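# Remove box lid and place it face up on table

## Task

Lift the lid off the box and set it down flat on the table, top side up, resting entirely on the table surface and clear of the box, then release it. The box must remain standing upright. Letting the lid fly or fall free from more than a few centimetres above the table may count as failure, although a brief hop while it still sits on the box is acceptable. It is only done if the lid stays that way without the robot holding it.

## Robot and tools

Robot: two arms, left_arm and right_arm, each ending in a parallel two-finger gripper with a wrist camera (cam_left_wrist and cam_right_wrist, both 672x504 pixels). The names are labels only; left_arm sits on the +y side of the scene, not necessarily on the left of any image. Arm bases may be tilted, and any mounting plates plus the metal frame behind the arms are fixed obstacles.

Scene frame: origin on the table surface midway between the arms, +x pointing out over the table, +z up. Every reported pose uses this frame: end_effector_position in metres and end_effector_quat_wxyz as a quaternion, plus linear (m/s) and angular (rad/s) velocities. Printed hand positions can be off, more so at long reach.

Gripper axes: the fingers point along the gripper's own +z and close along its y. The reported position is between the pads when closed, roughly 2 cm short of the tips; closing pushes the tips about 10 mm further along +z.

Row layout (shared by both motion tools): one flat list of 14 numbers, each in [-1, 1]. First seven belong to left_arm: dx, dy, dz, rx, ry, rz, opening; the next seven are the same for right_arm. Always send all 14 even if one arm is idle. dx, dy, dz, rx, ry, rz are an offset, not a pose, expressed in that gripper's own axes; 1.0 equals 0.6 m of travel or 180 degrees of turn, and rx, ry, rz form a single rotation vector. Opening is absolute: +1 fully open (0.084 m), -1 closed.

execute_actions(actions): actions is a list of actions; each action is a list of 1 to 15 rows, and each row lasts one control step of 1/30 s. If fewer than 15 rows are given, the final row repeats to fill 15 steps. Every row in an action is an offset from the gripper's measured pose at the start of that action (for the first action in a call, the last pose reported in this scene), not from the row before. An empty list just returns the current state and images.

move(target, speed, blocking): target is one 14-number row as above, offsets taken from the pose in the most recent result that showed one. Each gripper travels a straight line toward its target, both arms finishing together, over 0.5 to 10 s; longer paths are cut off at 10 s. Rotation takes the shorter direction. speed is the path's top speed in m/s, 0.002 to 0.5 (default 0.25), with rotation capped at twice that in rad/s. Paths ignore obstacles and the other arm; grippers can lag, drift or overshoot speed, especially with a nearly straight arm. Faster contact and targets set deeper beyond contact push harder. The opening is sent at the start. The result adds a "move:" line giving how it ended (done, off_target, moving, held, fault), which limits applied (paced = pose clipped; held = a check blocked steps, after which motion can jump fast), and each gripper's distance from its target. With blocking=false you get a result after 0.5 s while motion continues; check with wait(0), and call wait or stop before sending new rows or moves.

wait(seconds): 0 to 10 s, arms hold their last command; returns early if a running move finishes. stop(): brakes a running move; needs stopping distance; fingers continue. zoom_image(camera, region): region is [x0, y0, x1, y1] in pixels of that camera's last image, top-left origin, at most 504x504. finished_scene(scene): ends the given scene for good and reports success; only call it once the lid rests correctly and released.

Controller behaviour: each step, the commanded pose is clipped to within 70 mm and 16 degrees of the measured one, then solved by damped inverse kinematics favouring position over orientation. Big offsets may need several actions; after an action the arm stops at its last clipped pose, so send the remainder next. "Hand target" lines show what the controller is currently driving toward. "pose unreachable" means a clearance check altered or blocked a command for the named arm. Step readings with HELD mark steps where that arm's command was held back. To keep an arm still, send the offset back to its wanted pose in the first call of a reply and zeros afterward, with its desired opening each time.

Gripping: grip_measured is the actual finger opening on the same scale. To hold, command clearly below grip_measured; the larger the gap, the harder the squeeze (about 24 N per pad max, objects up to about 6 cm). Fast closing can press harder. Echoing grip_measured still squeezes lightly on parts up to about 6 cm.

Joint ranges (rad): waist -6.283 to 6.283, shoulder -2.059 to 2.094, elbow -3.927 to 0.192, forearm roll -6.283 to 6.283, wrist pitch -1.693 to 3.142, wrist roll -6.283 to 6.283. Load limits (N m): waist 43.5, shoulder 43.5, elbow 26.1, forearm roll 26.1, wrist pitch 17.4, wrist roll 17.4, including held weight. Reaching one causes a torque fault: the arm backs off, freezes 10 s and drops the rest of the call. Torque readings include offsets and noise and are nonzero in free air. Motors heat while holding loads: MOTOR HOT from 65 °C, brakes at 80 °C (OVER-TEMPERATURE FAULT).

The simulation runs while the operator thinks; the robot keeps its last command meanwhile. Occasional disturbances may nudge loose objects.

Avoid: dropping the lid from height, tipping the box, pushing anything off the table, arms colliding or pressing each other, hard slams or strong pushes, and ending while the lid is still held or touching the box.

Each tool is called after "Call:" as name([rows], argument=value, ...), one row to a line, values as JSON.

## Session

I'll start by looking at the current state.

Call:
execute_actions(actions=[])

Scene clock: 0.00 s.
left_arm: end_effector_position=(+0.3476, +0.7550, +0.2227) grip_measured=+1.00 end_effector_quat_wxyz=(-0.028, +0.922, +0.070, +0.379) end_effector_velocity=(-0.000, +0.000, +0.000) end_effector_angular_velocity=(+0.000, -0.001, +0.001) | right_arm: end_effector_position=(+0.4894, +0.0402, +0.2700) grip_measured=+1.00 end_effector_quat_wxyz=(-0.312, +0.634, -0.705, +0.065) end_effector_velocity=(-0.000, +0.000, +0.000) end_effector_angular_velocity=(+0.000, -0.000, +0.001)
Joint positions: left_arm=[ 0.497 -0.978 -0.785 -0.133  0.337  1.034  0.084] | right_arm=[ 1.032  1.128 -1.754 -1.359  1.107  3.365  0.084]
Joint velocities: left_arm=[ 0.     0.    -0.001 -0.001  0.     0.     0.   ] | right_arm=[ 0.001 -0.     0.001  0.     0.     0.    -0.   ]
Joint torques (N m, as the arm reports them, + toward a larger angle): no reading
Hand target (left_arm): +0.348, +0.755, +0.223; -0.028, +0.922, +0.070, +0.379
Hand target (right_arm): +0.489, +0.040, +0.270; +0.312, -0.634, +0.705, -0.065

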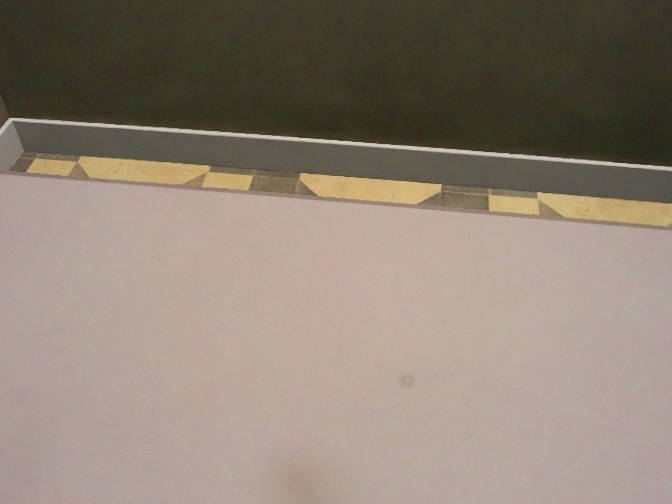

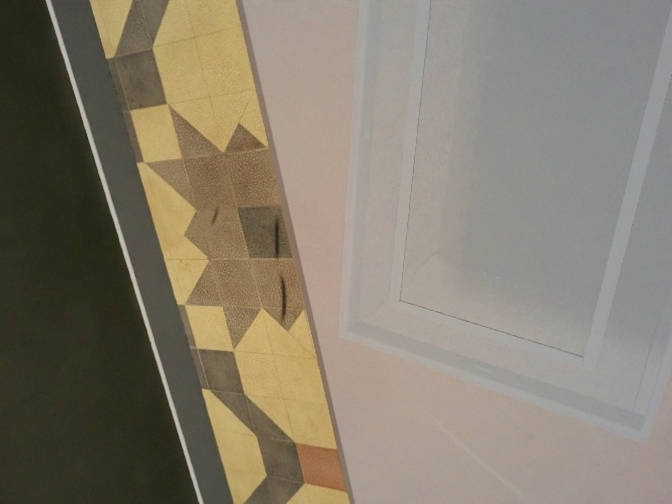

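Call:
move(target=[-0.005,0.472,-0.037,-0.3774,0.0964,0.2619,1, 0.133,0.083,-0.333,0,0,0,1], speed=0.35)

Scene clock: 122.63 s.
left_arm: end_effector_position=(+0.3721, +0.4727, +0.2362) grip_measured=+1.00 end_effector_quat_wxyz=(-0.325, -0.673, +0.503, -0.434) end_effector_velocity=(+0.000, -0.004, -0.001) end_effector_angular_velocity=(-0.004, +0.001, -0.015) | right_arm: end_effector_position=(+0.3425, -0.0848, +0.3775) grip_measured=+1.00 end_effector_quat_wxyz=(-0.311, +0.634, -0.705, +0.064) end_effector_velocity=(-0.001, -0.001, +0.002) end_effector_angular_velocity=(+0.002, -0.001, +0.000)
Joint positions: left_arm=[ 0.209 -0.701 -0.962 -0.346  1.304  1.954  0.084] | right_arm=[ 1.379  0.651 -1.223 -1.116  1.273  3.488  0.084]
Joint velocities: left_arm=[-0.006  0.01  -0.003  0.004  0.005  0.     0.   ] | right_arm=[ 0.005 -0.004  0.001  0.003  0.002  0.     0.   ]
Joint torques (N m, as the arm reports them, + toward a larger angle): left_arm=[ -4.15 -11.5  -14.74  -0.4    0.31  -0.03] | right_arm=[ 13.38 -14.3  -11.18  -2.25  -1.34  -0.07]
Hand target (left_arm): +0.372, +0.472, +0.236; +0.326, +0.672, -0.503, +0.434
Hand target (right_arm): +0.342, -0.085, +0.378; +0.312, -0.634, +0.705, -0.064
Off the commanded pose (left_arm): 0.001 m, 0 deg.
Off the commanded pose (right_arm): 0.001 m, 0 deg.
move: done

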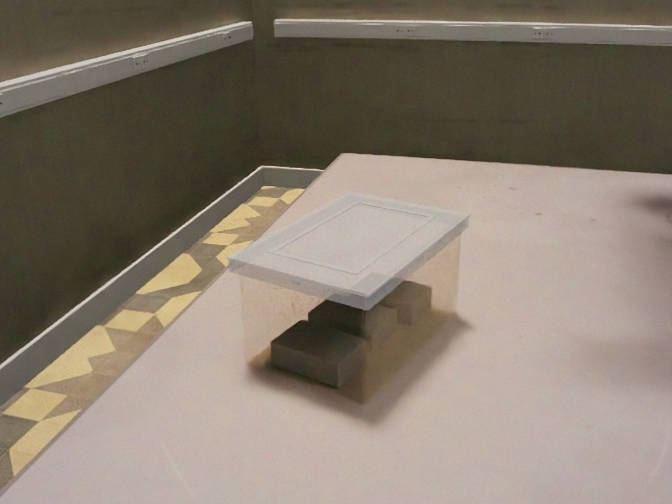

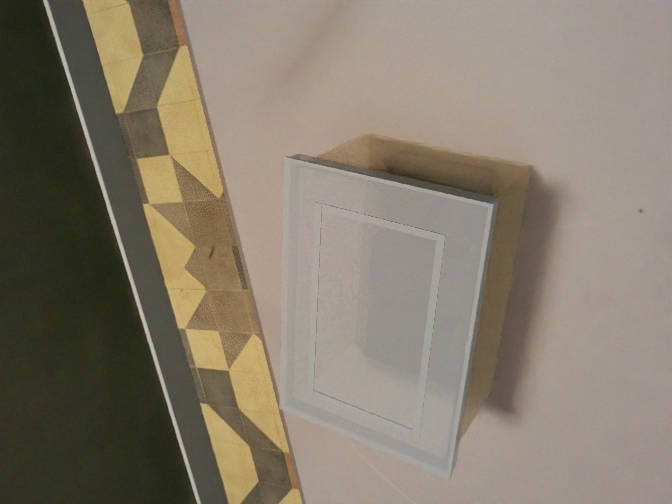

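Call:
zoom_image(camera="cam_left_wrist", region=[210, 170, 490, 420])

Call:
zoom_image(camera="cam_right_wrist", region=[250, 120, 560, 490])

Region (210, 170, 490, 420) of cam_left_wrist's 672x504 image, scaled by 1.800, with more detail than that image has; it fills the top 450 rows of this view, and the rest is white.

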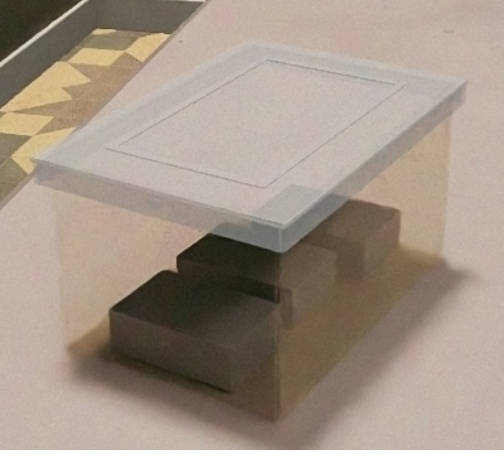

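Region (250, 120, 560, 490) of cam_right_wrist's 672x504 image, scaled by 1.362, with more detail than that image has; it fills the left 422 columns of this view, and the rest is white.

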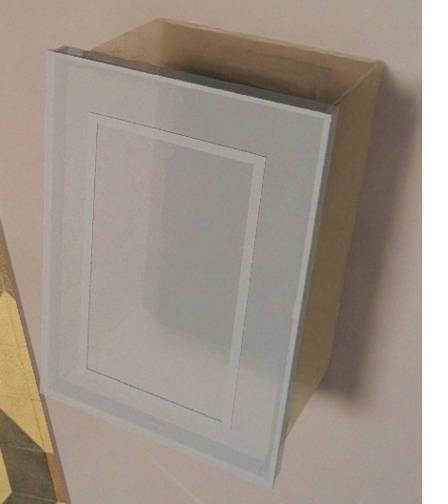

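Call:
zoom_image(camera="cam_left_wrist", region=[220, 240, 390, 330])

Call:
zoom_image(camera="cam_right_wrist", region=[270, 125, 540, 250])

Call:
zoom_image(camera="cam_right_wrist", region=[270, 370, 500, 490])

Region (220, 240, 390, 330) of cam_left_wrist's 672x504 image, scaled by 2.965, with more detail than that image has; it fills the top 267 rows of this view, and the rest is white.

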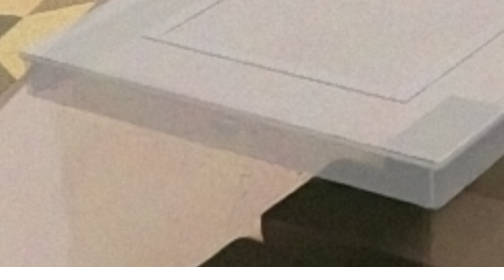

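Region (270, 125, 540, 250) of cam_right_wrist's 672x504 image, scaled by 1.867, with more detail than that image has; it fills the top 233 rows of this view, and the rest is white.

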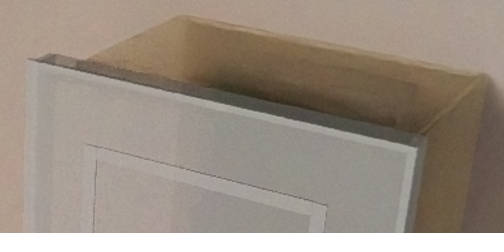

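Region (270, 370, 500, 490) of cam_right_wrist's 672x504 image, scaled by 2.191, with more detail than that image has; it fills the top 263 rows of this view, and the rest is white.

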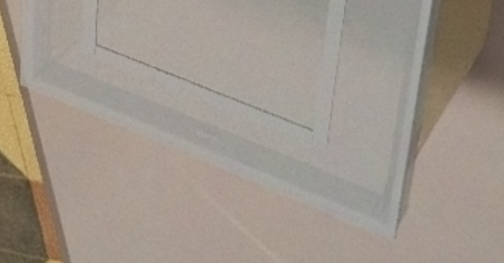

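Call:
move(target=[0.0495,-0.1085,0.558,-0.1529,-0.0849,0.0964,-1, 0.3337,0.0693,0.3367,0.1875,-0.164,-0.8516,-1], speed=0.45)

Scene clock: 246.57 s.
left_arm: end_effector_position=(+0.5243, +0.1857, +0.1268) grip_measured=-1.00 end_effector_quat_wxyz=(-0.337, -0.545, +0.724, -0.255) end_effector_velocity=(+0.000, -0.001, -0.000) end_effector_angular_velocity=(+0.001, +0.000, -0.001) | right_arm: end_effector_position=(+0.4114, -0.2044, +0.1231) grip_measured=-1.00 end_effector_quat_wxyz=(-0.252, +0.724, +0.545, +0.338) end_effector_velocity=(-0.001, +0.000, -0.001) end_effector_angular_velocity=(-0.013, +0.009, +0.010)
Joint positions: left_arm=[-0.268  0.335 -1.404  0.158  1.069  1.649  0.   ] | right_arm=[ 0.339  0.203 -0.653 -2.051  0.232  0.797  0.   ]
Joint velocities: left_arm=[-0.     0.002 -0.001  0.001  0.    -0.     0.   ] | right_arm=[ 0.001 -0.     0.005  0.063  0.005 -0.062  0.   ]
Joint torques (N m, as the arm reports them, + toward a larger angle): left_arm=[-22.32 -13.1  -11.13  -0.04  -0.59  -0.03] | right_arm=[ 15.72 -10.97  -3.62  -0.03  -1.99   0.18]
Hand target (left_arm): +0.524, +0.186, +0.127; -0.337, -0.545, +0.724, -0.255
Hand target (right_arm): +0.411, -0.204, +0.123; -0.252, +0.724, +0.546, +0.337
Off the commanded pose (left_arm): 0.002 m, 0 deg.
Off the commanded pose (right_arm): 0.003 m, 0 deg.
move: done

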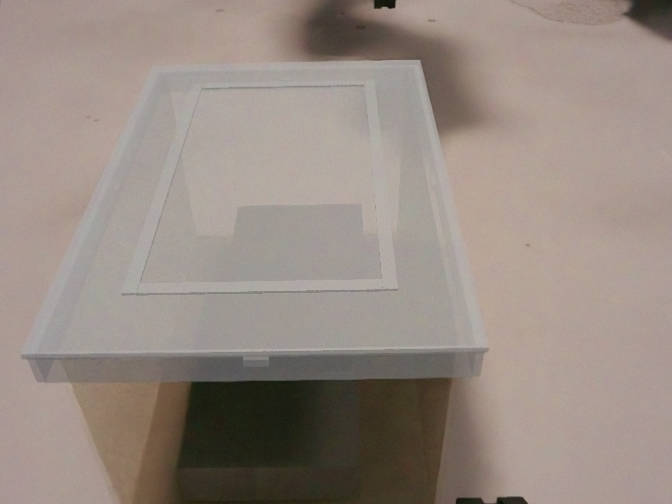

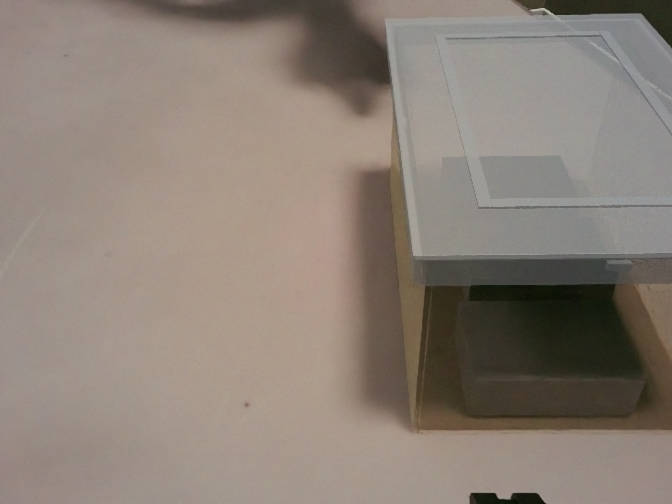

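Call:
zoom_image(camera="cam_left_wrist", region=[0, 300, 290, 504])

Call:
zoom_image(camera="cam_left_wrist", region=[380, 300, 584, 504])

Call:
zoom_image(camera="cam_right_wrist", region=[380, 220, 672, 504])

Call:
zoom_image(camera="cam_left_wrist", region=[130, 0, 450, 120])

Region (0, 300, 290, 504) of cam_left_wrist's 672x504 image, scaled by 1.738, with more detail than that image has; it fills the top 355 rows of this view, and the rest is white.

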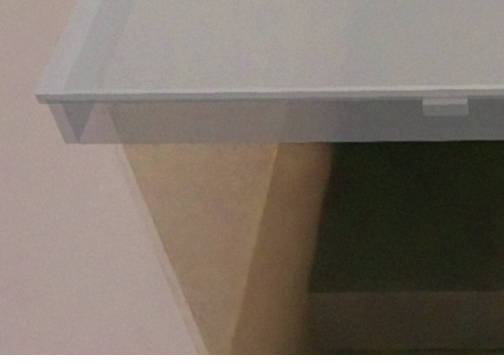

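Region (380, 300, 584, 504) of cam_left_wrist's 672x504 image, scaled by 2.471, with more detail than that image has.

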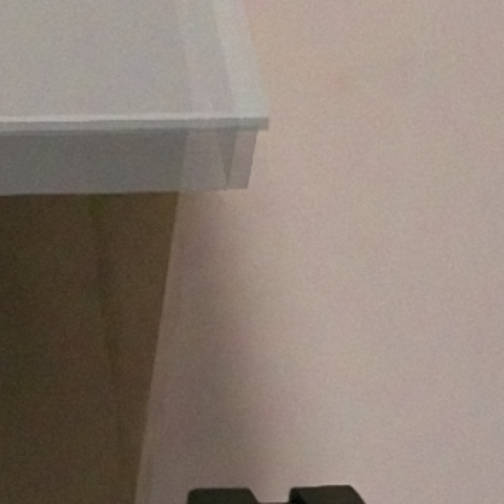

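Region (380, 220, 672, 504) of cam_right_wrist's 672x504 image, scaled by 1.726, with more detail than that image has; it fills the top 490 rows of this view, and the rest is white.

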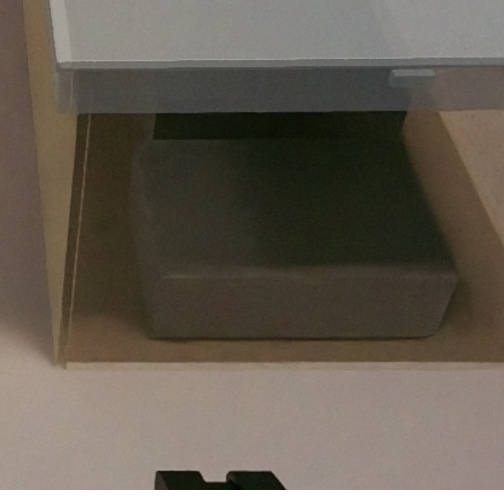

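Region (130, 0, 450, 120) of cam_left_wrist's 672x504 image, scaled by 1.575, with more detail than that image has; it fills the top 189 rows of this view, and the rest is white.

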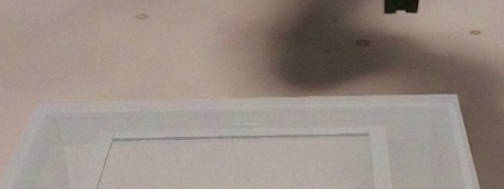

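Call:
move(target=[-0.0093,-0.0975,0.1275,0,-0.0556,0,1, 0.0378,0.0992,0.1642,0,-0.0556,0,1], speed=0.12)

Scene clock: 368.03 s.
left_arm: end_effector_position=(+0.5654, +0.1167, +0.0740) grip_measured=+1.00 end_effector_quat_wxyz=(-0.272, -0.565, +0.750, -0.208) end_effector_velocity=(-0.001, -0.002, -0.002) end_effector_angular_velocity=(+0.003, +0.001, -0.004) | right_arm: end_effector_position=(+0.4937, -0.1348, +0.0769) grip_measured=+1.00 end_effector_quat_wxyz=(-0.204, +0.751, +0.565, +0.274) end_effector_velocity=(+0.002, +0.002, -0.001) end_effector_angular_velocity=(-0.002, +0.002, +0.000)
Joint positions: left_arm=[-0.31   0.622 -1.596  0.375  0.987  1.474  0.084] | right_arm=[ 0.382  0.574 -1.038 -1.628  0.392  0.425  0.084]
Joint velocities: left_arm=[-0.001  0.007 -0.004  0.003  0.002 -0.002 -0.   ] | right_arm=[ 0.001  0.008 -0.01   0.012  0.002 -0.011 -0.   ]
Joint torques (N m, as the arm reports them, + toward a larger angle): left_arm=[-25.67 -14.41 -10.77   0.17  -1.15  -0.11] | right_arm=[ 21.4  -14.76  -4.35  -0.97  -2.28   0.02]
Hand target (left_arm): +0.565, +0.116, +0.074; -0.272, -0.565, +0.751, -0.207
Hand target (right_arm): +0.494, -0.135, +0.077; -0.204, +0.751, +0.565, +0.274
Off the commanded pose (left_arm): 0.000 m, 0 deg.
Off the commanded pose (right_arm): 0.000 m, 0 deg.
move: done

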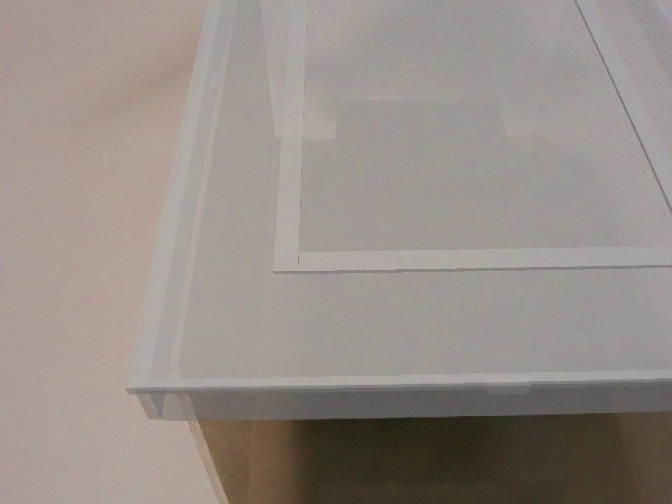

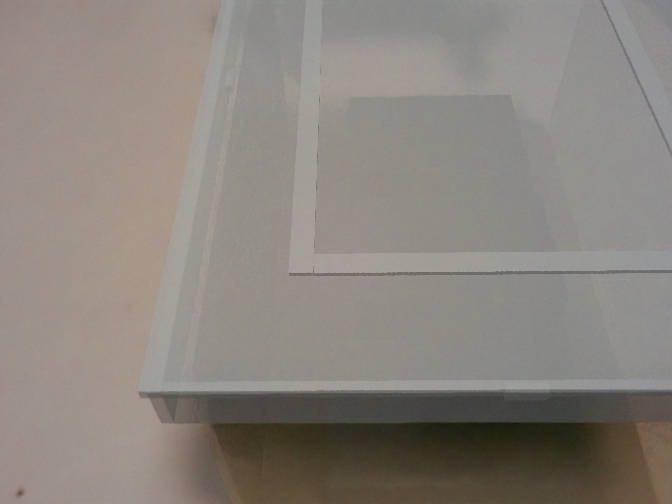

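Call:
execute_actions([
  [[0.0021,0,0.0009,0,0,0,1,0.0017,0,0.0006,0,0,0,1],[0.0042,0,0.0018,0,0,0,1,0.0034,0,0.0011,0,0,0,1],[0.0063,0,0.0026,0,0,0,1,0.0051,0,0.0017,0,0,0,1],[0.0084,0,0.0035,0,0,0,1,0.0068,0,0.0022,0,0,0,1],[0.0104,0,0.0044,0,0,0,1,0.0085,0,0.0028,0,0,0,1],[0.0125,0,0.0053,0,0,0,1,0.0102,0,0.0034,0,0,0,1],[0.0146,0,0.0062,0,0,0,1,0.0119,0,0.0039,0,0,0,1],[0.0167,0,0.0071,0,0,0,1,0.0136,0,0.0045,0,0,0,1],[0.0188,0,0.0079,0,0,0,1,0.0153,0,0.005,0,0,0,1],[0.0209,0,0.0088,0,0,0,1,0.017,0,0.0056,0,0,0,1]],
  [[0.001,0,0.0008,0,0,0,1,0.001,0,0.0008,0,0,0,1],[0.0015,0,0.0013,0,0,0,1,0.0015,0,0.0013,0,0,0,1],[0.002,0,0.0017,0,0,0,1,0.002,0,0.0017,0,0,0,1],[0.0026,0,0.0021,0,0,0,1,0.0026,0,0.0021,0,0,0,1],[0.0031,0,0.0026,0,0,0,1,0.0031,0,0.0026,0,0,0,1],[0.0036,0,0.003,0,0,0,1,0.0036,0,0.003,0,0,0,1],[0.0041,0,0.0034,0,0,0,1,0.0041,0,0.0034,0,0,0,1],[0.0046,0,0.0039,0,0,0,1,0.0046,0,0.0039,0,0,0,1],[0.0051,0,0.0043,0,0,0,1,0.0051,0,0.0043,0,0,0,1]],
])

Scene clock: 418.93 s.
left_arm: end_effector_position=(+0.5607, +0.1010, +0.0777) grip_measured=+1.00 end_effector_quat_wxyz=(-0.272, -0.565, +0.751, -0.207) end_effector_velocity=(+0.000, -0.001, -0.000) end_effector_angular_velocity=(-0.000, -0.001, +0.001) | right_arm: end_effector_position=(+0.4973, -0.1221, +0.0807) grip_measured=+1.00 end_effector_quat_wxyz=(-0.204, +0.751, +0.565, +0.274) end_effector_velocity=(+0.001, +0.001, +0.000) end_effector_angular_velocity=(+0.001, -0.002, -0.000)
Joint positions: left_arm=[-0.328  0.635 -1.582  0.38   0.969  1.446  0.084] | right_arm=[ 0.402  0.61  -1.076 -1.604  0.4    0.418  0.084]
Joint velocities: left_arm=[-0.001  0.002  0.     0.001 -0.003 -0.002  0.   ] | right_arm=[ 0.001  0.003 -0.005  0.001 -0.    -0.002  0.   ]
Joint torques (N m, as the arm reports them, + toward a larger angle): left_arm=[-25.99 -14.12 -10.96   0.25  -1.17  -0.04] | right_arm=[ 21.54 -15.15  -4.45  -0.72  -2.22  -0.13]
Hand target (left_arm): +0.561, +0.101, +0.078; -0.272, -0.565, +0.751, -0.207
Hand target (right_arm): +0.497, -0.122, +0.081; -0.204, +0.751, +0.565, +0.274
Off the commanded pose (left_arm): 0.000 m, 0 deg.
Off the commanded pose (right_arm): 0.000 m, 0 deg.
Step readings (end_effector_position; steps 1 to 15: 1st action; 16 to 30: 2nd action):
0: left_arm (+0.5653, +0.1164, +0.0738) | right_arm (+0.4938, -0.1346, +0.0768)
1: left_arm (+0.5653, +0.1164, +0.0738) | right_arm (+0.4938, -0.1346, +0.0768)
2: left_arm (+0.5653, +0.1162, +0.0739) | right_arm (+0.4939, -0.1345, +0.0769)
4: left_arm (+0.5651, +0.1153, +0.0744) | right_arm (+0.4942, -0.1336, +0.0774)
8: left_arm (+0.5638, +0.1110, +0.0758) | right_arm (+0.4949, -0.1305, +0.0788)
15: left_arm (+0.5618, +0.1048, +0.0777) | right_arm (+0.4962, -0.1258, +0.0807)
16: left_arm (+0.5618, +0.1046, +0.0778) | right_arm (+0.4963, -0.1256, +0.0808)
17: left_arm (+0.5619, +0.1045, +0.0779) | right_arm (+0.4964, -0.1255, +0.0808)
19: left_arm (+0.5618, +0.1042, +0.0778) | right_arm (+0.4965, -0.1251, +0.0807)
23: left_arm (+0.5613, +0.1027, +0.0778) | right_arm (+0.4968, -0.1237, +0.0807)
30: end_effector_position above

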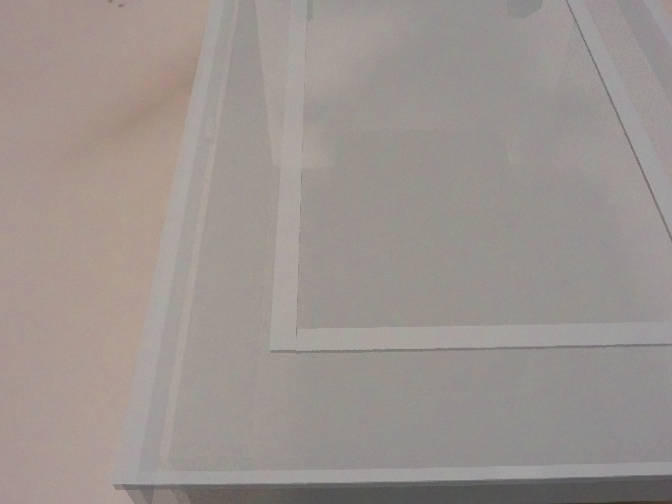

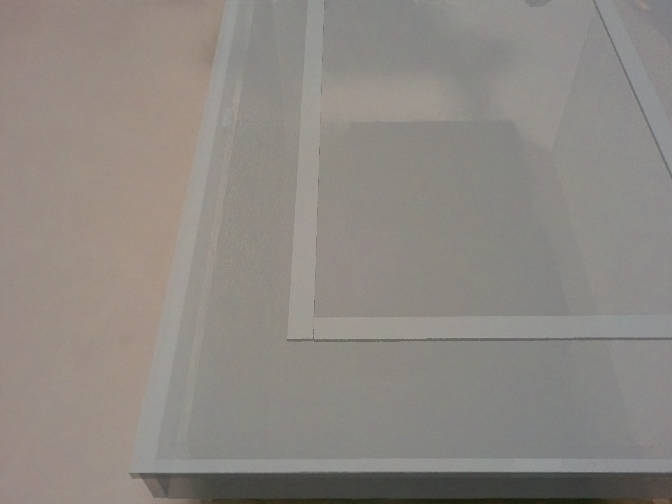

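Call:
execute_actions([
  [[0.0006,0,0.0005,0,0,0,1,0.0006,0,0.0005,0,0,0,1],[0.0011,0,0.0009,0,0,0,1,0.0011,0,0.0009,0,0,0,1],[0.0016,0,0.0013,0,0,0,1,0.0016,0,0.0013,0,0,0,1],[0.002,0,0.0017,0,0,0,1,0.002,0,0.0017,0,0,0,1],[0.0025,0,0.0021,0,0,0,1,0.0025,0,0.0021,0,0,0,1],[0.003,0,0.0025,0,0,0,1,0.003,0,0.0025,0,0,0,1],[0.0034,0,0.0029,0,0,0,1,0.0034,0,0.0029,0,0,0,1],[0.0038,0,0.0032,0,0,0,1,0.0038,0,0.0032,0,0,0,1]],
])

Scene clock: 429.03 s.
left_arm: end_effector_position=(+0.5602, +0.0987, +0.0778) grip_measured=+1.00 end_effector_quat_wxyz=(-0.272, -0.565, +0.751, -0.208) end_effector_velocity=(-0.000, -0.000, +0.000) end_effector_angular_velocity=(+0.000, -0.001, +0.001) | right_arm: end_effector_position=(+0.4980, -0.1195, +0.0805) grip_measured=+1.00 end_effector_quat_wxyz=(-0.204, +0.751, +0.565, +0.274) end_effector_velocity=(-0.000, +0.001, -0.000) end_effector_angular_velocity=(+0.000, +0.001, +0.001)
Joint positions: left_arm=[-0.33   0.637 -1.581  0.382  0.965  1.442  0.084] | right_arm=[ 0.404  0.619 -1.085 -1.601  0.402  0.417  0.084]
Joint velocities: left_arm=[-0.001  0.     0.001  0.001 -0.002 -0.002  0.   ] | right_arm=[ 0.001  0.004 -0.003  0.001  0.     0.     0.   ]
Joint torques (N m, as the arm reports them, + toward a larger angle): left_arm=[-27.14 -12.96 -10.04  -0.1   -1.23   0.01] | right_arm=[ 22.4  -14.33  -4.92  -0.96  -2.68  -0.14]
Hand target (left_arm): +0.560, +0.098, +0.078; -0.272, -0.565, +0.751, -0.207
Hand target (right_arm): +0.498, -0.119, +0.081; -0.204, +0.751, +0.565, +0.274
Off the commanded pose (left_arm): 0.001 m, 0 deg.
Off the commanded pose (right_arm): 0.000 m, 0 deg.
Step readings (end_effector_position):
0: left_arm (+0.5607, +0.1009, +0.0777) | right_arm (+0.4973, -0.1219, +0.0807)
1: left_arm (+0.5607, +0.1009, +0.0777) | right_arm (+0.4973, -0.1219, +0.0807)
2: left_arm (+0.5607, +0.1009, +0.0778) | right_arm (+0.4974, -0.1219, +0.0807)
4: left_arm (+0.5606, +0.1005, +0.0778) | right_arm (+0.4975, -0.1215, +0.0807)
8: left_arm (+0.5602, +0.0993, +0.0777) | right_arm (+0.4977, -0.1204, +0.0807)
15: end_effector_position above

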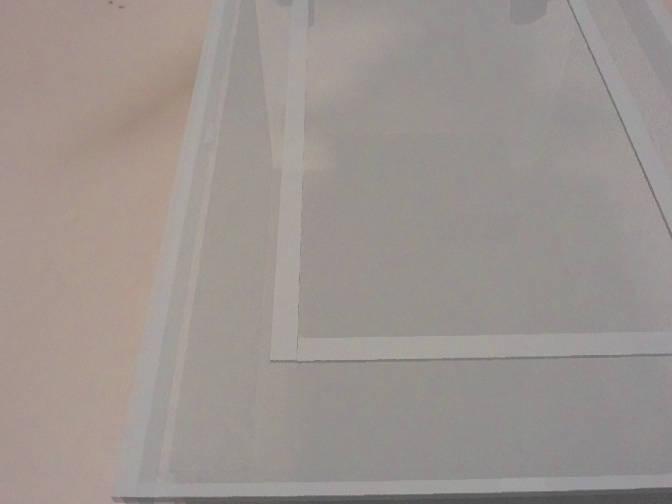

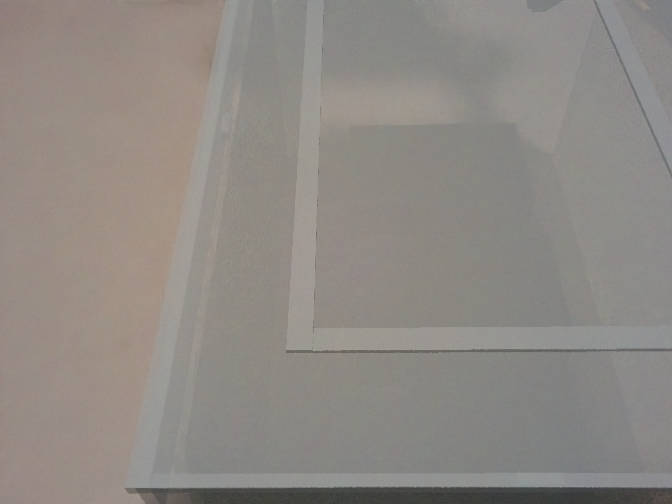

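Call:
execute_actions([
  [[0,0,-0.0010,0,0,0,1,0,0,-0.0010,0,0,0,1],[0.0006,0,-0.0017,0,0,0,1,0.0006,0,-0.0017,0,0,0,1],[0.0011,0,-0.0023,0,0,0,1,0.0011,0,-0.0023,0,0,0,1],[0.0016,0,-0.003,0,0,0,1,0.0016,0,-0.003,0,0,0,1],[0.0022,0,-0.0036,0,0,0,1,0.0022,0,-0.0036,0,0,0,1],[0.0027,0,-0.0042,0,0,0,1,0.0027,0,-0.0042,0,0,0,1],[0.0033,0,-0.0049,0,0,0,1,0.0033,0,-0.0049,0,0,0,1],[0.0038,0,-0.0055,0,0,0,1,0.0038,0,-0.0055,0,0,0,1],[0.0043,0,-0.0062,0,0,0,1,0.0043,0,-0.0062,0,0,0,1],[0.0049,0,-0.0068,0,0,0,1,0.0049,0,-0.0068,0,0,0,1]],
  [[0.0005,0,-0.0006,0,0,0,1,0.0005,0,-0.0006,0,0,0,1],[0.001,0,-0.0011,0,0,0,1,0.001,0,-0.0011,0,0,0,1],[0.0014,0,-0.0016,0,0,0,1,0.0014,0,-0.0016,0,0,0,1],[0.0018,0,-0.0021,0,0,0,1,0.0018,0,-0.0021,0,0,0,1],[0.0022,0,-0.0026,0,0,0,1,0.0022,0,-0.0026,0,0,0,1],[0.0026,0,-0.0031,0,0,0,1,0.0026,0,-0.0031,0,0,0,1],[0.0031,0,-0.0036,0,0,0,1,0.0031,0,-0.0036,0,0,0,1],[0.0035,0,-0.0041,0,0,0,1,0.0035,0,-0.0041,0,0,0,1],[0.0039,0,-0.0046,0,0,0,1,0.0039,0,-0.0046,0,0,0,1],[0.0043,0,-0.0051,0,0,0,1,0.0043,0,-0.0051,0,0,0,1]],
])

Scene clock: 451.83 s.
left_arm: end_effector_position=(+0.5599, +0.0986, +0.0860) grip_measured=+1.00 end_effector_quat_wxyz=(-0.272, -0.565, +0.751, -0.207) end_effector_velocity=(-0.001, -0.000, +0.001) end_effector_angular_velocity=(+0.001, +0.002, -0.001) | right_arm: end_effector_position=(+0.4979, -0.1196, +0.0892) grip_measured=+1.00 end_effector_quat_wxyz=(-0.204, +0.751, +0.565, +0.274) end_effector_velocity=(-0.000, -0.000, +0.003) end_effector_angular_velocity=(+0.000, +0.003, -0.001)
Joint positions: left_arm=[-0.342  0.629 -1.581  0.378  0.978  1.435  0.084] | right_arm=[ 0.421  0.605 -1.077 -1.573  0.409  0.402  0.084]
Joint velocities: left_arm=[-0.003 -0.001  0.001 -0.     0.004 -0.003 -0.   ] | right_arm=[ 0.005 -0.004  0.002  0.012  0.002 -0.005 -0.   ]
Joint torques (N m, as the arm reports them, + toward a larger angle): left_arm=[-29.01 -12.39  -9.17  -0.45  -1.16   0.06] | right_arm=[ 22.86 -15.02  -5.19  -0.93  -3.01  -0.02]
Hand target (left_arm): +0.560, +0.099, +0.086; -0.272, -0.565, +0.751, -0.207
Hand target (right_arm): +0.498, -0.120, +0.090; -0.204, +0.751, +0.565, +0.274
Off the commanded pose (left_arm): 0.000 m, 0 deg.
Off the commanded pose (right_arm): 0.000 m, 0 deg.
Step readings (end_effector_position; steps 1 to 15: 1st action; 16 to 30: 2nd action):
0: left_arm (+0.5599, +0.0982, +0.0777) | right_arm (+0.4981, -0.1192, +0.0807)
1: left_arm (+0.5599, +0.0982, +0.0778) | right_arm (+0.4981, -0.1192, +0.0807)
2: left_arm (+0.5599, +0.0983, +0.0778) | right_arm (+0.4980, -0.1193, +0.0807)
4: left_arm (+0.5599, +0.0984, +0.0781) | right_arm (+0.4980, -0.1194, +0.0812)
8: left_arm (+0.5598, +0.0985, +0.0798) | right_arm (+0.4979, -0.1195, +0.0830)
15: left_arm (+0.5600, +0.0986, +0.0825) | right_arm (+0.4980, -0.1196, +0.0856)
16: left_arm (+0.5600, +0.0986, +0.0826) | right_arm (+0.4980, -0.1196, +0.0856)
17: left_arm (+0.5599, +0.0986, +0.0826) | right_arm (+0.4980, -0.1196, +0.0857)
19: left_arm (+0.5599, +0.0986, +0.0830) | right_arm (+0.4980, -0.1196, +0.0861)
23: left_arm (+0.5599, +0.0986, +0.0843) | right_arm (+0.4980, -0.1196, +0.0874)
30: end_effector_position above

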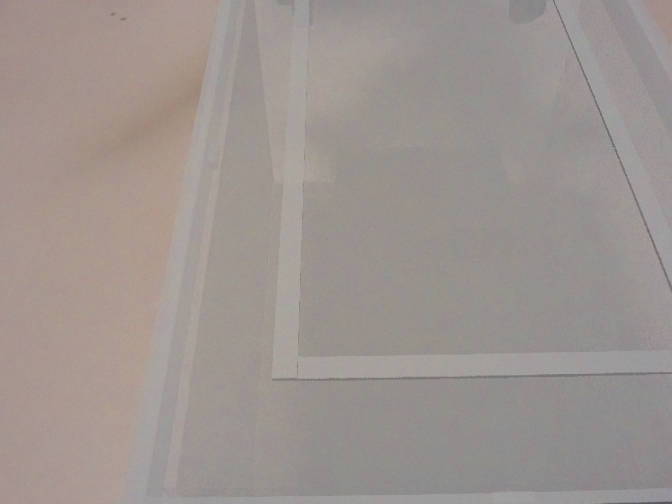

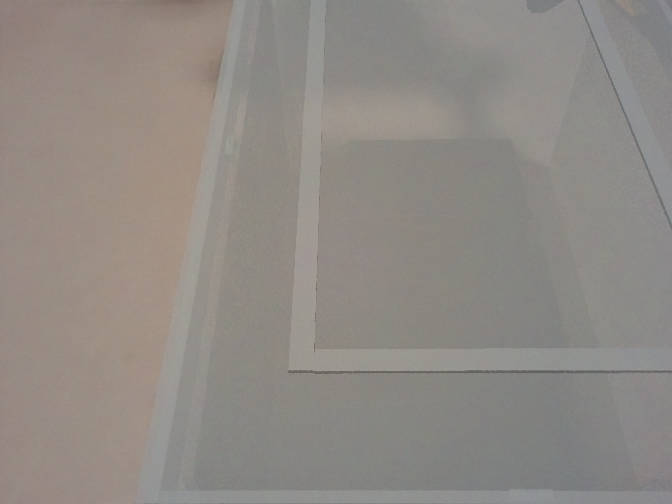

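Call:
execute_actions([
  [[0.0003,0,-0.0010,0,0,0,1,0.0008,0,-0.001,0,0,0,1],[0.0007,0,-0.0016,0,0,0,1,0.0013,0,-0.0016,0,0,0,1],[0.0012,0,-0.0022,0,0,0,1,0.0018,0,-0.0022,0,0,0,1],[0.0017,0,-0.0029,0,0,0,1,0.0024,0,-0.0029,0,0,0,1],[0.0023,0,-0.0035,0,0,0,1,0.0029,0,-0.0035,0,0,0,1],[0.0028,0,-0.0041,0,0,0,1,0.0035,0,-0.0041,0,0,0,1],[0.0034,0,-0.0048,0,0,0,1,0.004,0,-0.0048,0,0,0,1],[0.0039,0,-0.0054,0,0,0,1,0.0046,0,-0.0054,0,0,0,1],[0.0044,0,-0.0061,0,0,0,1,0.0051,0,-0.0061,0,0,0,1],[0.005,0,-0.0067,0,0,0,1,0.0056,0,-0.0067,0,0,0,1]],
])

Scene clock: 470.73 s.
left_arm: end_effector_position=(+0.5601, +0.0987, +0.0913) grip_measured=+1.00 end_effector_quat_wxyz=(-0.272, -0.565, +0.751, -0.208) end_effector_velocity=(-0.001, -0.020, +0.029) end_effector_angular_velocity=(-0.024, -0.030, -0.019) | right_arm: end_effector_position=(+0.4980, -0.1196, +0.0943) grip_measured=+1.00 end_effector_quat_wxyz=(-0.204, +0.751, +0.565, +0.274) end_effector_velocity=(+0.007, +0.003, +0.018) end_effector_angular_velocity=(+0.024, -0.019, -0.004)
Joint positions: left_arm=[-0.35   0.624 -1.582  0.376  0.984  1.431  0.084] | right_arm=[ 0.43   0.598 -1.074 -1.556  0.413  0.394  0.084]
Joint velocities: left_arm=[-0.052 -0.003  0.006 -0.019 -0.004 -0.003  0.001] | right_arm=[ 0.021 -0.014 -0.007  0.012 -0.012 -0.007  0.   ]
Joint torques (N m, as the arm reports them, + toward a larger angle): left_arm=[-26.5  -12.68 -10.03   0.25  -1.07   0.02] | right_arm=[ 22.72 -14.18  -5.39  -0.93  -3.11   0.01]
Hand target (left_arm): +0.560, +0.099, +0.091; -0.272, -0.565, +0.751, -0.207
Hand target (right_arm): +0.498, -0.120, +0.094; -0.204, +0.751, +0.565, +0.274
Off the commanded pose (left_arm): 0.000 m, 0 deg.
Off the commanded pose (right_arm): 0.000 m, 0 deg.
Step readings (end_effector_position):
0: left_arm (+0.5600, +0.0986, +0.0865) | right_arm (+0.4980, -0.1196, +0.0896)
1: left_arm (+0.5600, +0.0986, +0.0865) | right_arm (+0.4980, -0.1196, +0.0896)
2: left_arm (+0.5599, +0.0986, +0.0865) | right_arm (+0.4980, -0.1196, +0.0896)
4: left_arm (+0.5599, +0.0987, +0.0868) | right_arm (+0.4980, -0.1197, +0.0901)
8: left_arm (+0.5597, +0.0988, +0.0879) | right_arm (+0.4978, -0.1197, +0.0914)
15: end_effector_position above

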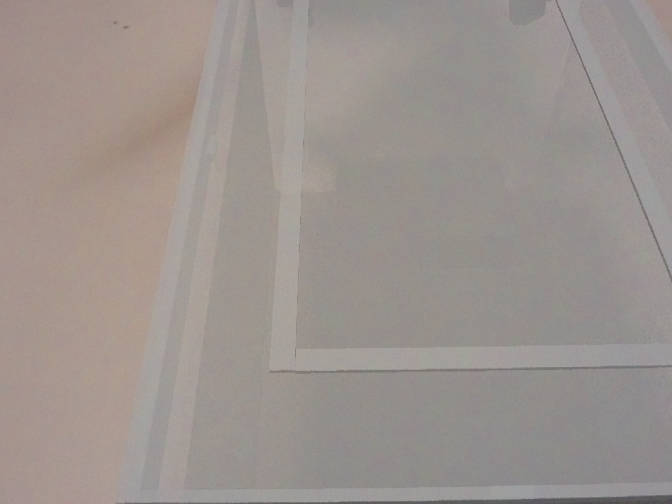

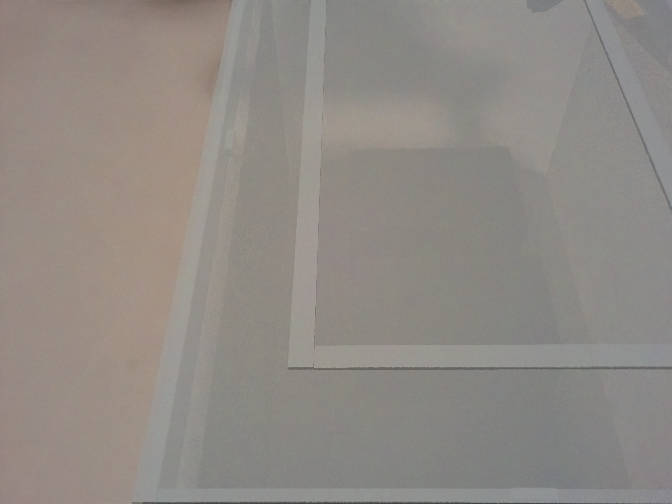

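Call:
execute_actions(actions=[])

Scene clock: 476.47 s.
left_arm: end_effector_position=(+0.5599, +0.0989, +0.0910) grip_measured=+1.00 end_effector_quat_wxyz=(-0.272, -0.565, +0.751, -0.207) end_effector_velocity=(+0.001, +0.001, +0.001) end_effector_angular_velocity=(+0.000, -0.002, +0.002) | right_arm: end_effector_position=(+0.4979, -0.1196, +0.0945) grip_measured=+1.00 end_effector_quat_wxyz=(-0.204, +0.751, +0.565, +0.274) end_effector_velocity=(+0.001, -0.000, +0.000) end_effector_angular_velocity=(-0.001, -0.001, -0.000)
Joint positions: left_arm=[-0.35   0.624 -1.582  0.376  0.985  1.431  0.084] | right_arm=[ 0.431  0.598 -1.073 -1.555  0.414  0.393  0.084]
Joint velocities: left_arm=[-0.    -0.002 -0.001  0.001 -0.    -0.    -0.   ] | right_arm=[ 0.    -0.001 -0.001  0.001  0.001 -0.002  0.   ]
Joint torques (N m, as the arm reports them, + toward a larger angle): left_arm=[-26.31 -13.57 -10.7    0.11  -1.13  -0.08] | right_arm=[ 22.64 -13.59  -4.84  -1.02  -2.87  -0.08]
Hand target (left_arm): +0.560, +0.099, +0.091; -0.272, -0.565, +0.751, -0.207
Hand target (right_arm): +0.498, -0.120, +0.094; -0.204, +0.751, +0.565, +0.274
Off the commanded pose (left_arm): 0.000 m, 0 deg.
Off the commanded pose (right_arm): 0.000 m, 0 deg.

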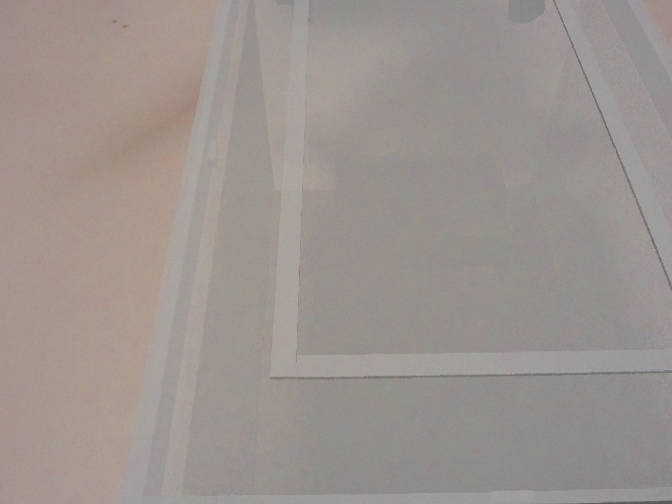

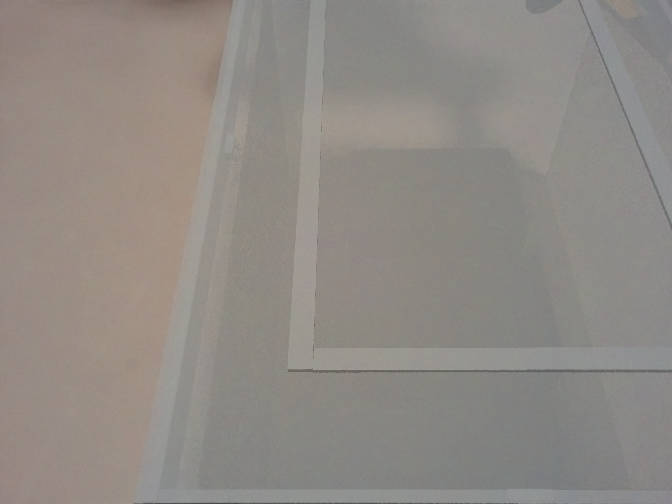

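Call:
move(target=[0.0147,0,-0.0181,0,0,0,1, 0.0142,0,-0.0185,0,0,0,1], speed=0.02)

Scene clock: 497.97 s.
left_arm: end_effector_position=(+0.5599, +0.0991, +0.1048) grip_measured=+1.00 end_effector_quat_wxyz=(-0.272, -0.565, +0.751, -0.207) end_effector_velocity=(-0.001, -0.000, +0.001) end_effector_angular_velocity=(+0.001, +0.003, -0.002) | right_arm: end_effector_position=(+0.4978, -0.1201, +0.1084) grip_measured=+1.00 end_effector_quat_wxyz=(-0.204, +0.751, +0.565, +0.274) end_effector_velocity=(-0.001, -0.000, +0.001) end_effector_angular_velocity=(-0.002, +0.001, +0.002)
Joint positions: left_arm=[-0.37   0.612 -1.586  0.371  1.006  1.42   0.084] | right_arm=[ 0.458  0.576 -1.063 -1.508  0.426  0.368  0.084]
Joint velocities: left_arm=[-0.002  0.    -0.    -0.001  0.004 -0.002 -0.   ] | right_arm=[ 0.003 -0.002  0.002  0.008  0.003 -0.007  0.   ]
Joint torques (N m, as the arm reports them, + toward a larger angle): left_arm=[-26.22 -13.64 -11.21   0.13  -1.19  -0.04] | right_arm=[ 21.71 -14.72  -5.23  -0.97  -2.37   0.03]
Hand target (left_arm): +0.560, +0.099, +0.105; -0.272, -0.565, +0.751, -0.207
Hand target (right_arm): +0.498, -0.120, +0.109; -0.204, +0.751, +0.565, +0.274
Off the commanded pose (left_arm): 0.000 m, 0 deg.
Off the commanded pose (right_arm): 0.000 m, 0 deg.
move: done

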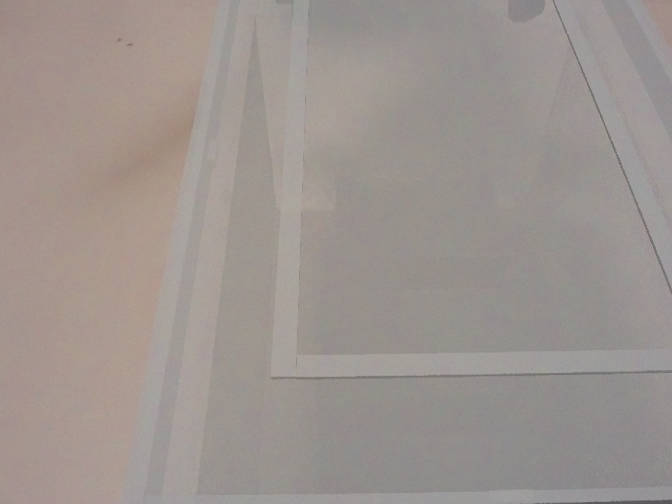

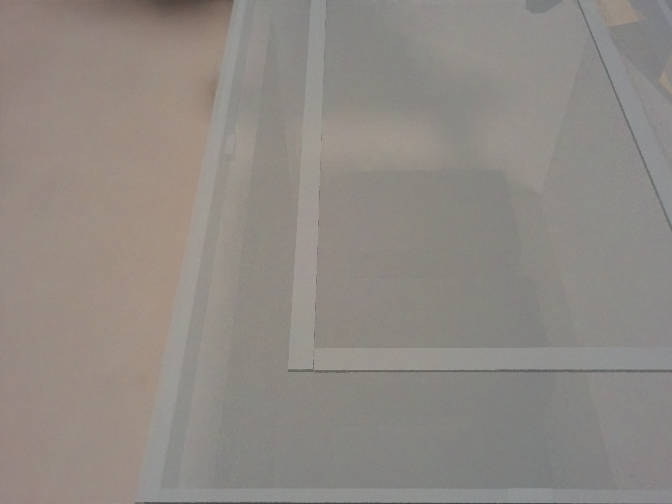

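Call:
move(target=[0.0212,0,-0.0149,0,0,0,1, 0.0212,0,-0.0149,0,0,0,1], speed=0.025)

Scene clock: 512.73 s.
left_arm: end_effector_position=(+0.5588, +0.0954, +0.1196) grip_measured=+1.00 end_effector_quat_wxyz=(-0.272, -0.565, +0.751, -0.207) end_effector_velocity=(-0.001, -0.000, +0.001) end_effector_angular_velocity=(+0.000, +0.002, -0.000) | right_arm: end_effector_position=(+0.4989, -0.1162, +0.1233) grip_measured=+1.00 end_effector_quat_wxyz=(-0.204, +0.751, +0.565, +0.274) end_effector_velocity=(+0.002, -0.000, +0.002) end_effector_angular_velocity=(-0.001, +0.000, -0.003)
Joint positions: left_arm=[-0.395  0.604 -1.589  0.367  1.023  1.401  0.084] | right_arm=[ 0.491  0.568 -1.068 -1.455  0.443  0.341  0.084]
Joint velocities: left_arm=[-0.002 -0.001  0.001 -0.001  0.002 -0.002 -0.   ] | right_arm=[ 0.003 -0.001 -0.003  0.007  0.003 -0.004  0.   ]
Joint torques (N m, as the arm reports them, + toward a larger angle): left_arm=[-26.42 -13.33 -11.47   0.09  -1.22  -0.13] | right_arm=[ 21.56 -14.95  -5.63  -0.91  -2.39  -0.06]
Hand target (left_arm): +0.559, +0.095, +0.120; -0.272, -0.565, +0.751, -0.207
Hand target (right_arm): +0.499, -0.116, +0.123; -0.204, +0.751, +0.565, +0.274
Off the commanded pose (left_arm): 0.000 m, 0 deg.
Off the commanded pose (right_arm): 0.000 m, 0 deg.
move: done

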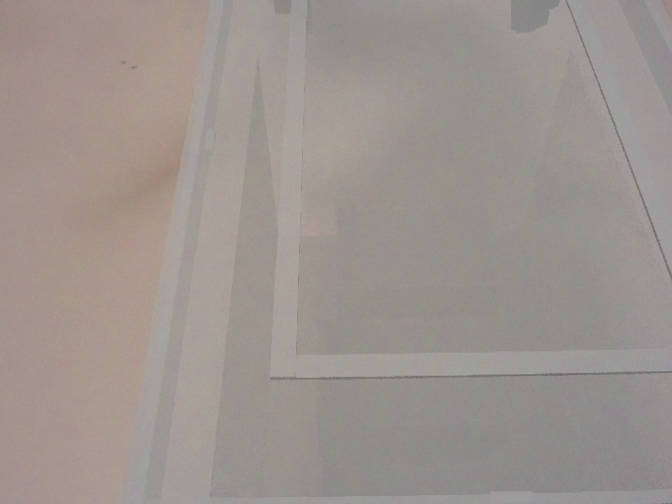

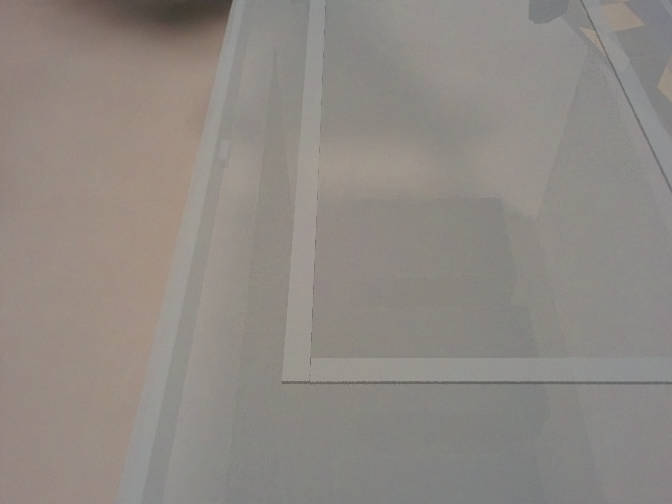

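Call:
execute_actions([
  [[0.0005,0,-0.0006,0,0,0,1,0,0,0,0,0,0,1],[0.0015,0,-0.0018,0,0,0,1,0,0,0,0,0,0,1],[0.003,0,-0.0036,0,0,0,1,0,0,0,0,0,0,1],[0.0045,0,-0.0054,0,0,0,1,0,0,0,0,0,0,1],[0.006,0,-0.0072,0,0,0,1,0,0,0,0,0,0,1],[0.0075,0,-0.009,0,0,0,1,0,0,0,0,0,0,1],[0.009,0,-0.0107,0,0,0,1,0,0,0,0,0,0,1],[0.0105,0,-0.0125,0,0,0,1,0,0,0,0,0,0,1],[0.012,0,-0.0143,0,0,0,1,0,0,0,0,0,0,1],[0.0135,0,-0.0161,0,0,0,1,0,0,0,0,0,0,1],[0.015,0,-0.0179,0,0,0,1,0,0,0,0,0,0,1],[0.016,0,-0.0191,0,0,0,1,0,0,0,0,0,0,1]],
  [[0.0005,0,0,0,0,0,1,0,0,0,0,0,0,1],[0.0008,0,0.001,0,0,0,1,0,0,0,0,0,0,1],[0.001,0,0.002,0,0,0,1,0,0,0,0,0,0,1],[0.001,0,0.0033,0,0,0,1,0,0,0,0,0,0,1],[0.001,0,0.0046,0,0,0,1,0,0,0,0,0,0,1],[0.001,0,0.0059,0,0,0,1,0,0,0,0,0,0,1],[0.001,0,0.0072,0,0,0,1,0,0,0,0,0,0,1],[0.001,0,0.0085,0,0,0,1,0,0,0,0,0,0,1],[0.001,0,0.0098,0,0,0,1,0,0,0,0,0,0,1],[0.001,0,0.011,0,0,0,1,0,0,0,0,0,0,1],[0.001,0,0.012,0,0,0,1,0,0,0,0,0,0,1],[0.001,0,0.013,0,0,0,1,0,0,0,0,0,0,1]],
])

Scene clock: 566.07 s.
left_arm: end_effector_position=(+0.5574, +0.0906, +0.1282) grip_measured=+1.00 end_effector_quat_wxyz=(-0.272, -0.565, +0.751, -0.207) end_effector_velocity=(-0.002, -0.007, -0.008) end_effector_angular_velocity=(-0.001, +0.001, -0.001) | right_arm: end_effector_position=(+0.4989, -0.1162, +0.1233) grip_measured=+1.00 end_effector_quat_wxyz=(-0.204, +0.751, +0.565, +0.274) end_effector_velocity=(-0.000, +0.000, +0.000) end_effector_angular_velocity=(+0.001, +0.000, +0.000)
Joint positions: left_arm=[-0.411  0.603 -1.589  0.365  1.03   1.387  0.084] | right_arm=[ 0.491  0.568 -1.068 -1.455  0.443  0.341  0.084]
Joint velocities: left_arm=[ 0.006  0.013  0.009  0.004 -0.021 -0.003  0.   ] | right_arm=[ 0.     0.    -0.     0.001 -0.001 -0.    -0.   ]
Joint torques (N m, as the arm reports them, + toward a larger angle): left_arm=[-26.49 -13.84 -11.84   0.1   -1.23  -0.09] | right_arm=[ 21.86 -14.75  -5.66  -0.8   -2.49   0.04]
Hand target (left_arm): +0.557, +0.090, +0.128; -0.272, -0.565, +0.751, -0.208
Hand target (right_arm): +0.499, -0.116, +0.123; -0.204, +0.751, +0.565, +0.274
Off the commanded pose (left_arm): 0.001 m, 0 deg.
Off the commanded pose (right_arm): 0.000 m, 0 deg.
Step readings (end_effector_position; steps 1 to 15: 1st action; 16 to 30: 2nd action):
0: left_arm (+0.5588, +0.0953, +0.1198) | right_arm (+0.4990, -0.1162, +0.1235)
1: left_arm (+0.5588, +0.0953, +0.1198) | right_arm (+0.4990, -0.1162, +0.1235)
2: left_arm (+0.5588, +0.0953, +0.1199) | right_arm (+0.4990, -0.1162, +0.1235)
4: left_arm (+0.5587, +0.0953, +0.1205) | right_arm (+0.4989, -0.1162, +0.1234)
8: left_arm (+0.5588, +0.0954, +0.1247) | right_arm (+0.4989, -0.1162, +0.1233)
15: left_arm (+0.5590, +0.0954, +0.1332) | right_arm (+0.4989, -0.1162, +0.1233)
16: left_arm (+0.5590, +0.0954, +0.1337) | right_arm (+0.4989, -0.1162, +0.1233)
17: left_arm (+0.5590, +0.0954, +0.1339) | right_arm (+0.4989, -0.1162, +0.1233)
19: left_arm (+0.5589, +0.0951, +0.1334) | right_arm (+0.4989, -0.1162, +0.1233)
23: left_arm (+0.5584, +0.0935, +0.1316) | right_arm (+0.4989, -0.1162, +0.1233)
30: end_effector_position above

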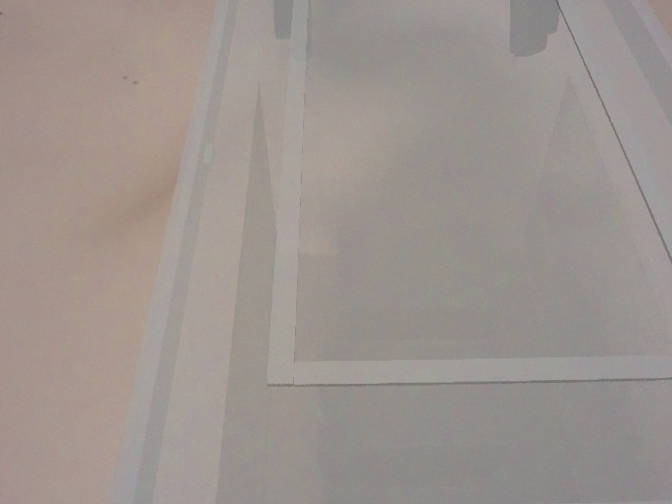

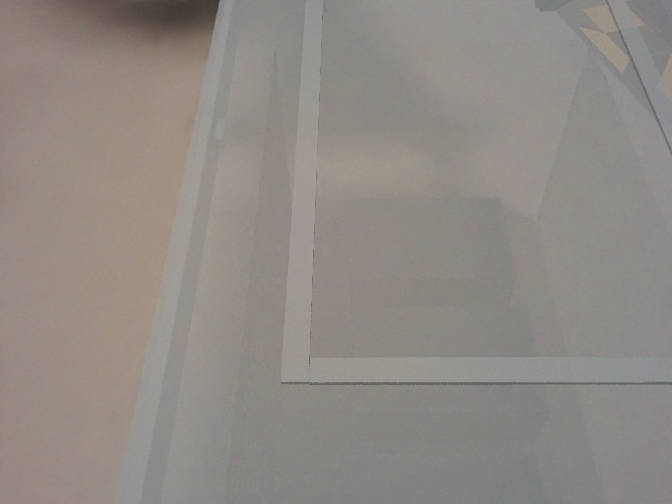

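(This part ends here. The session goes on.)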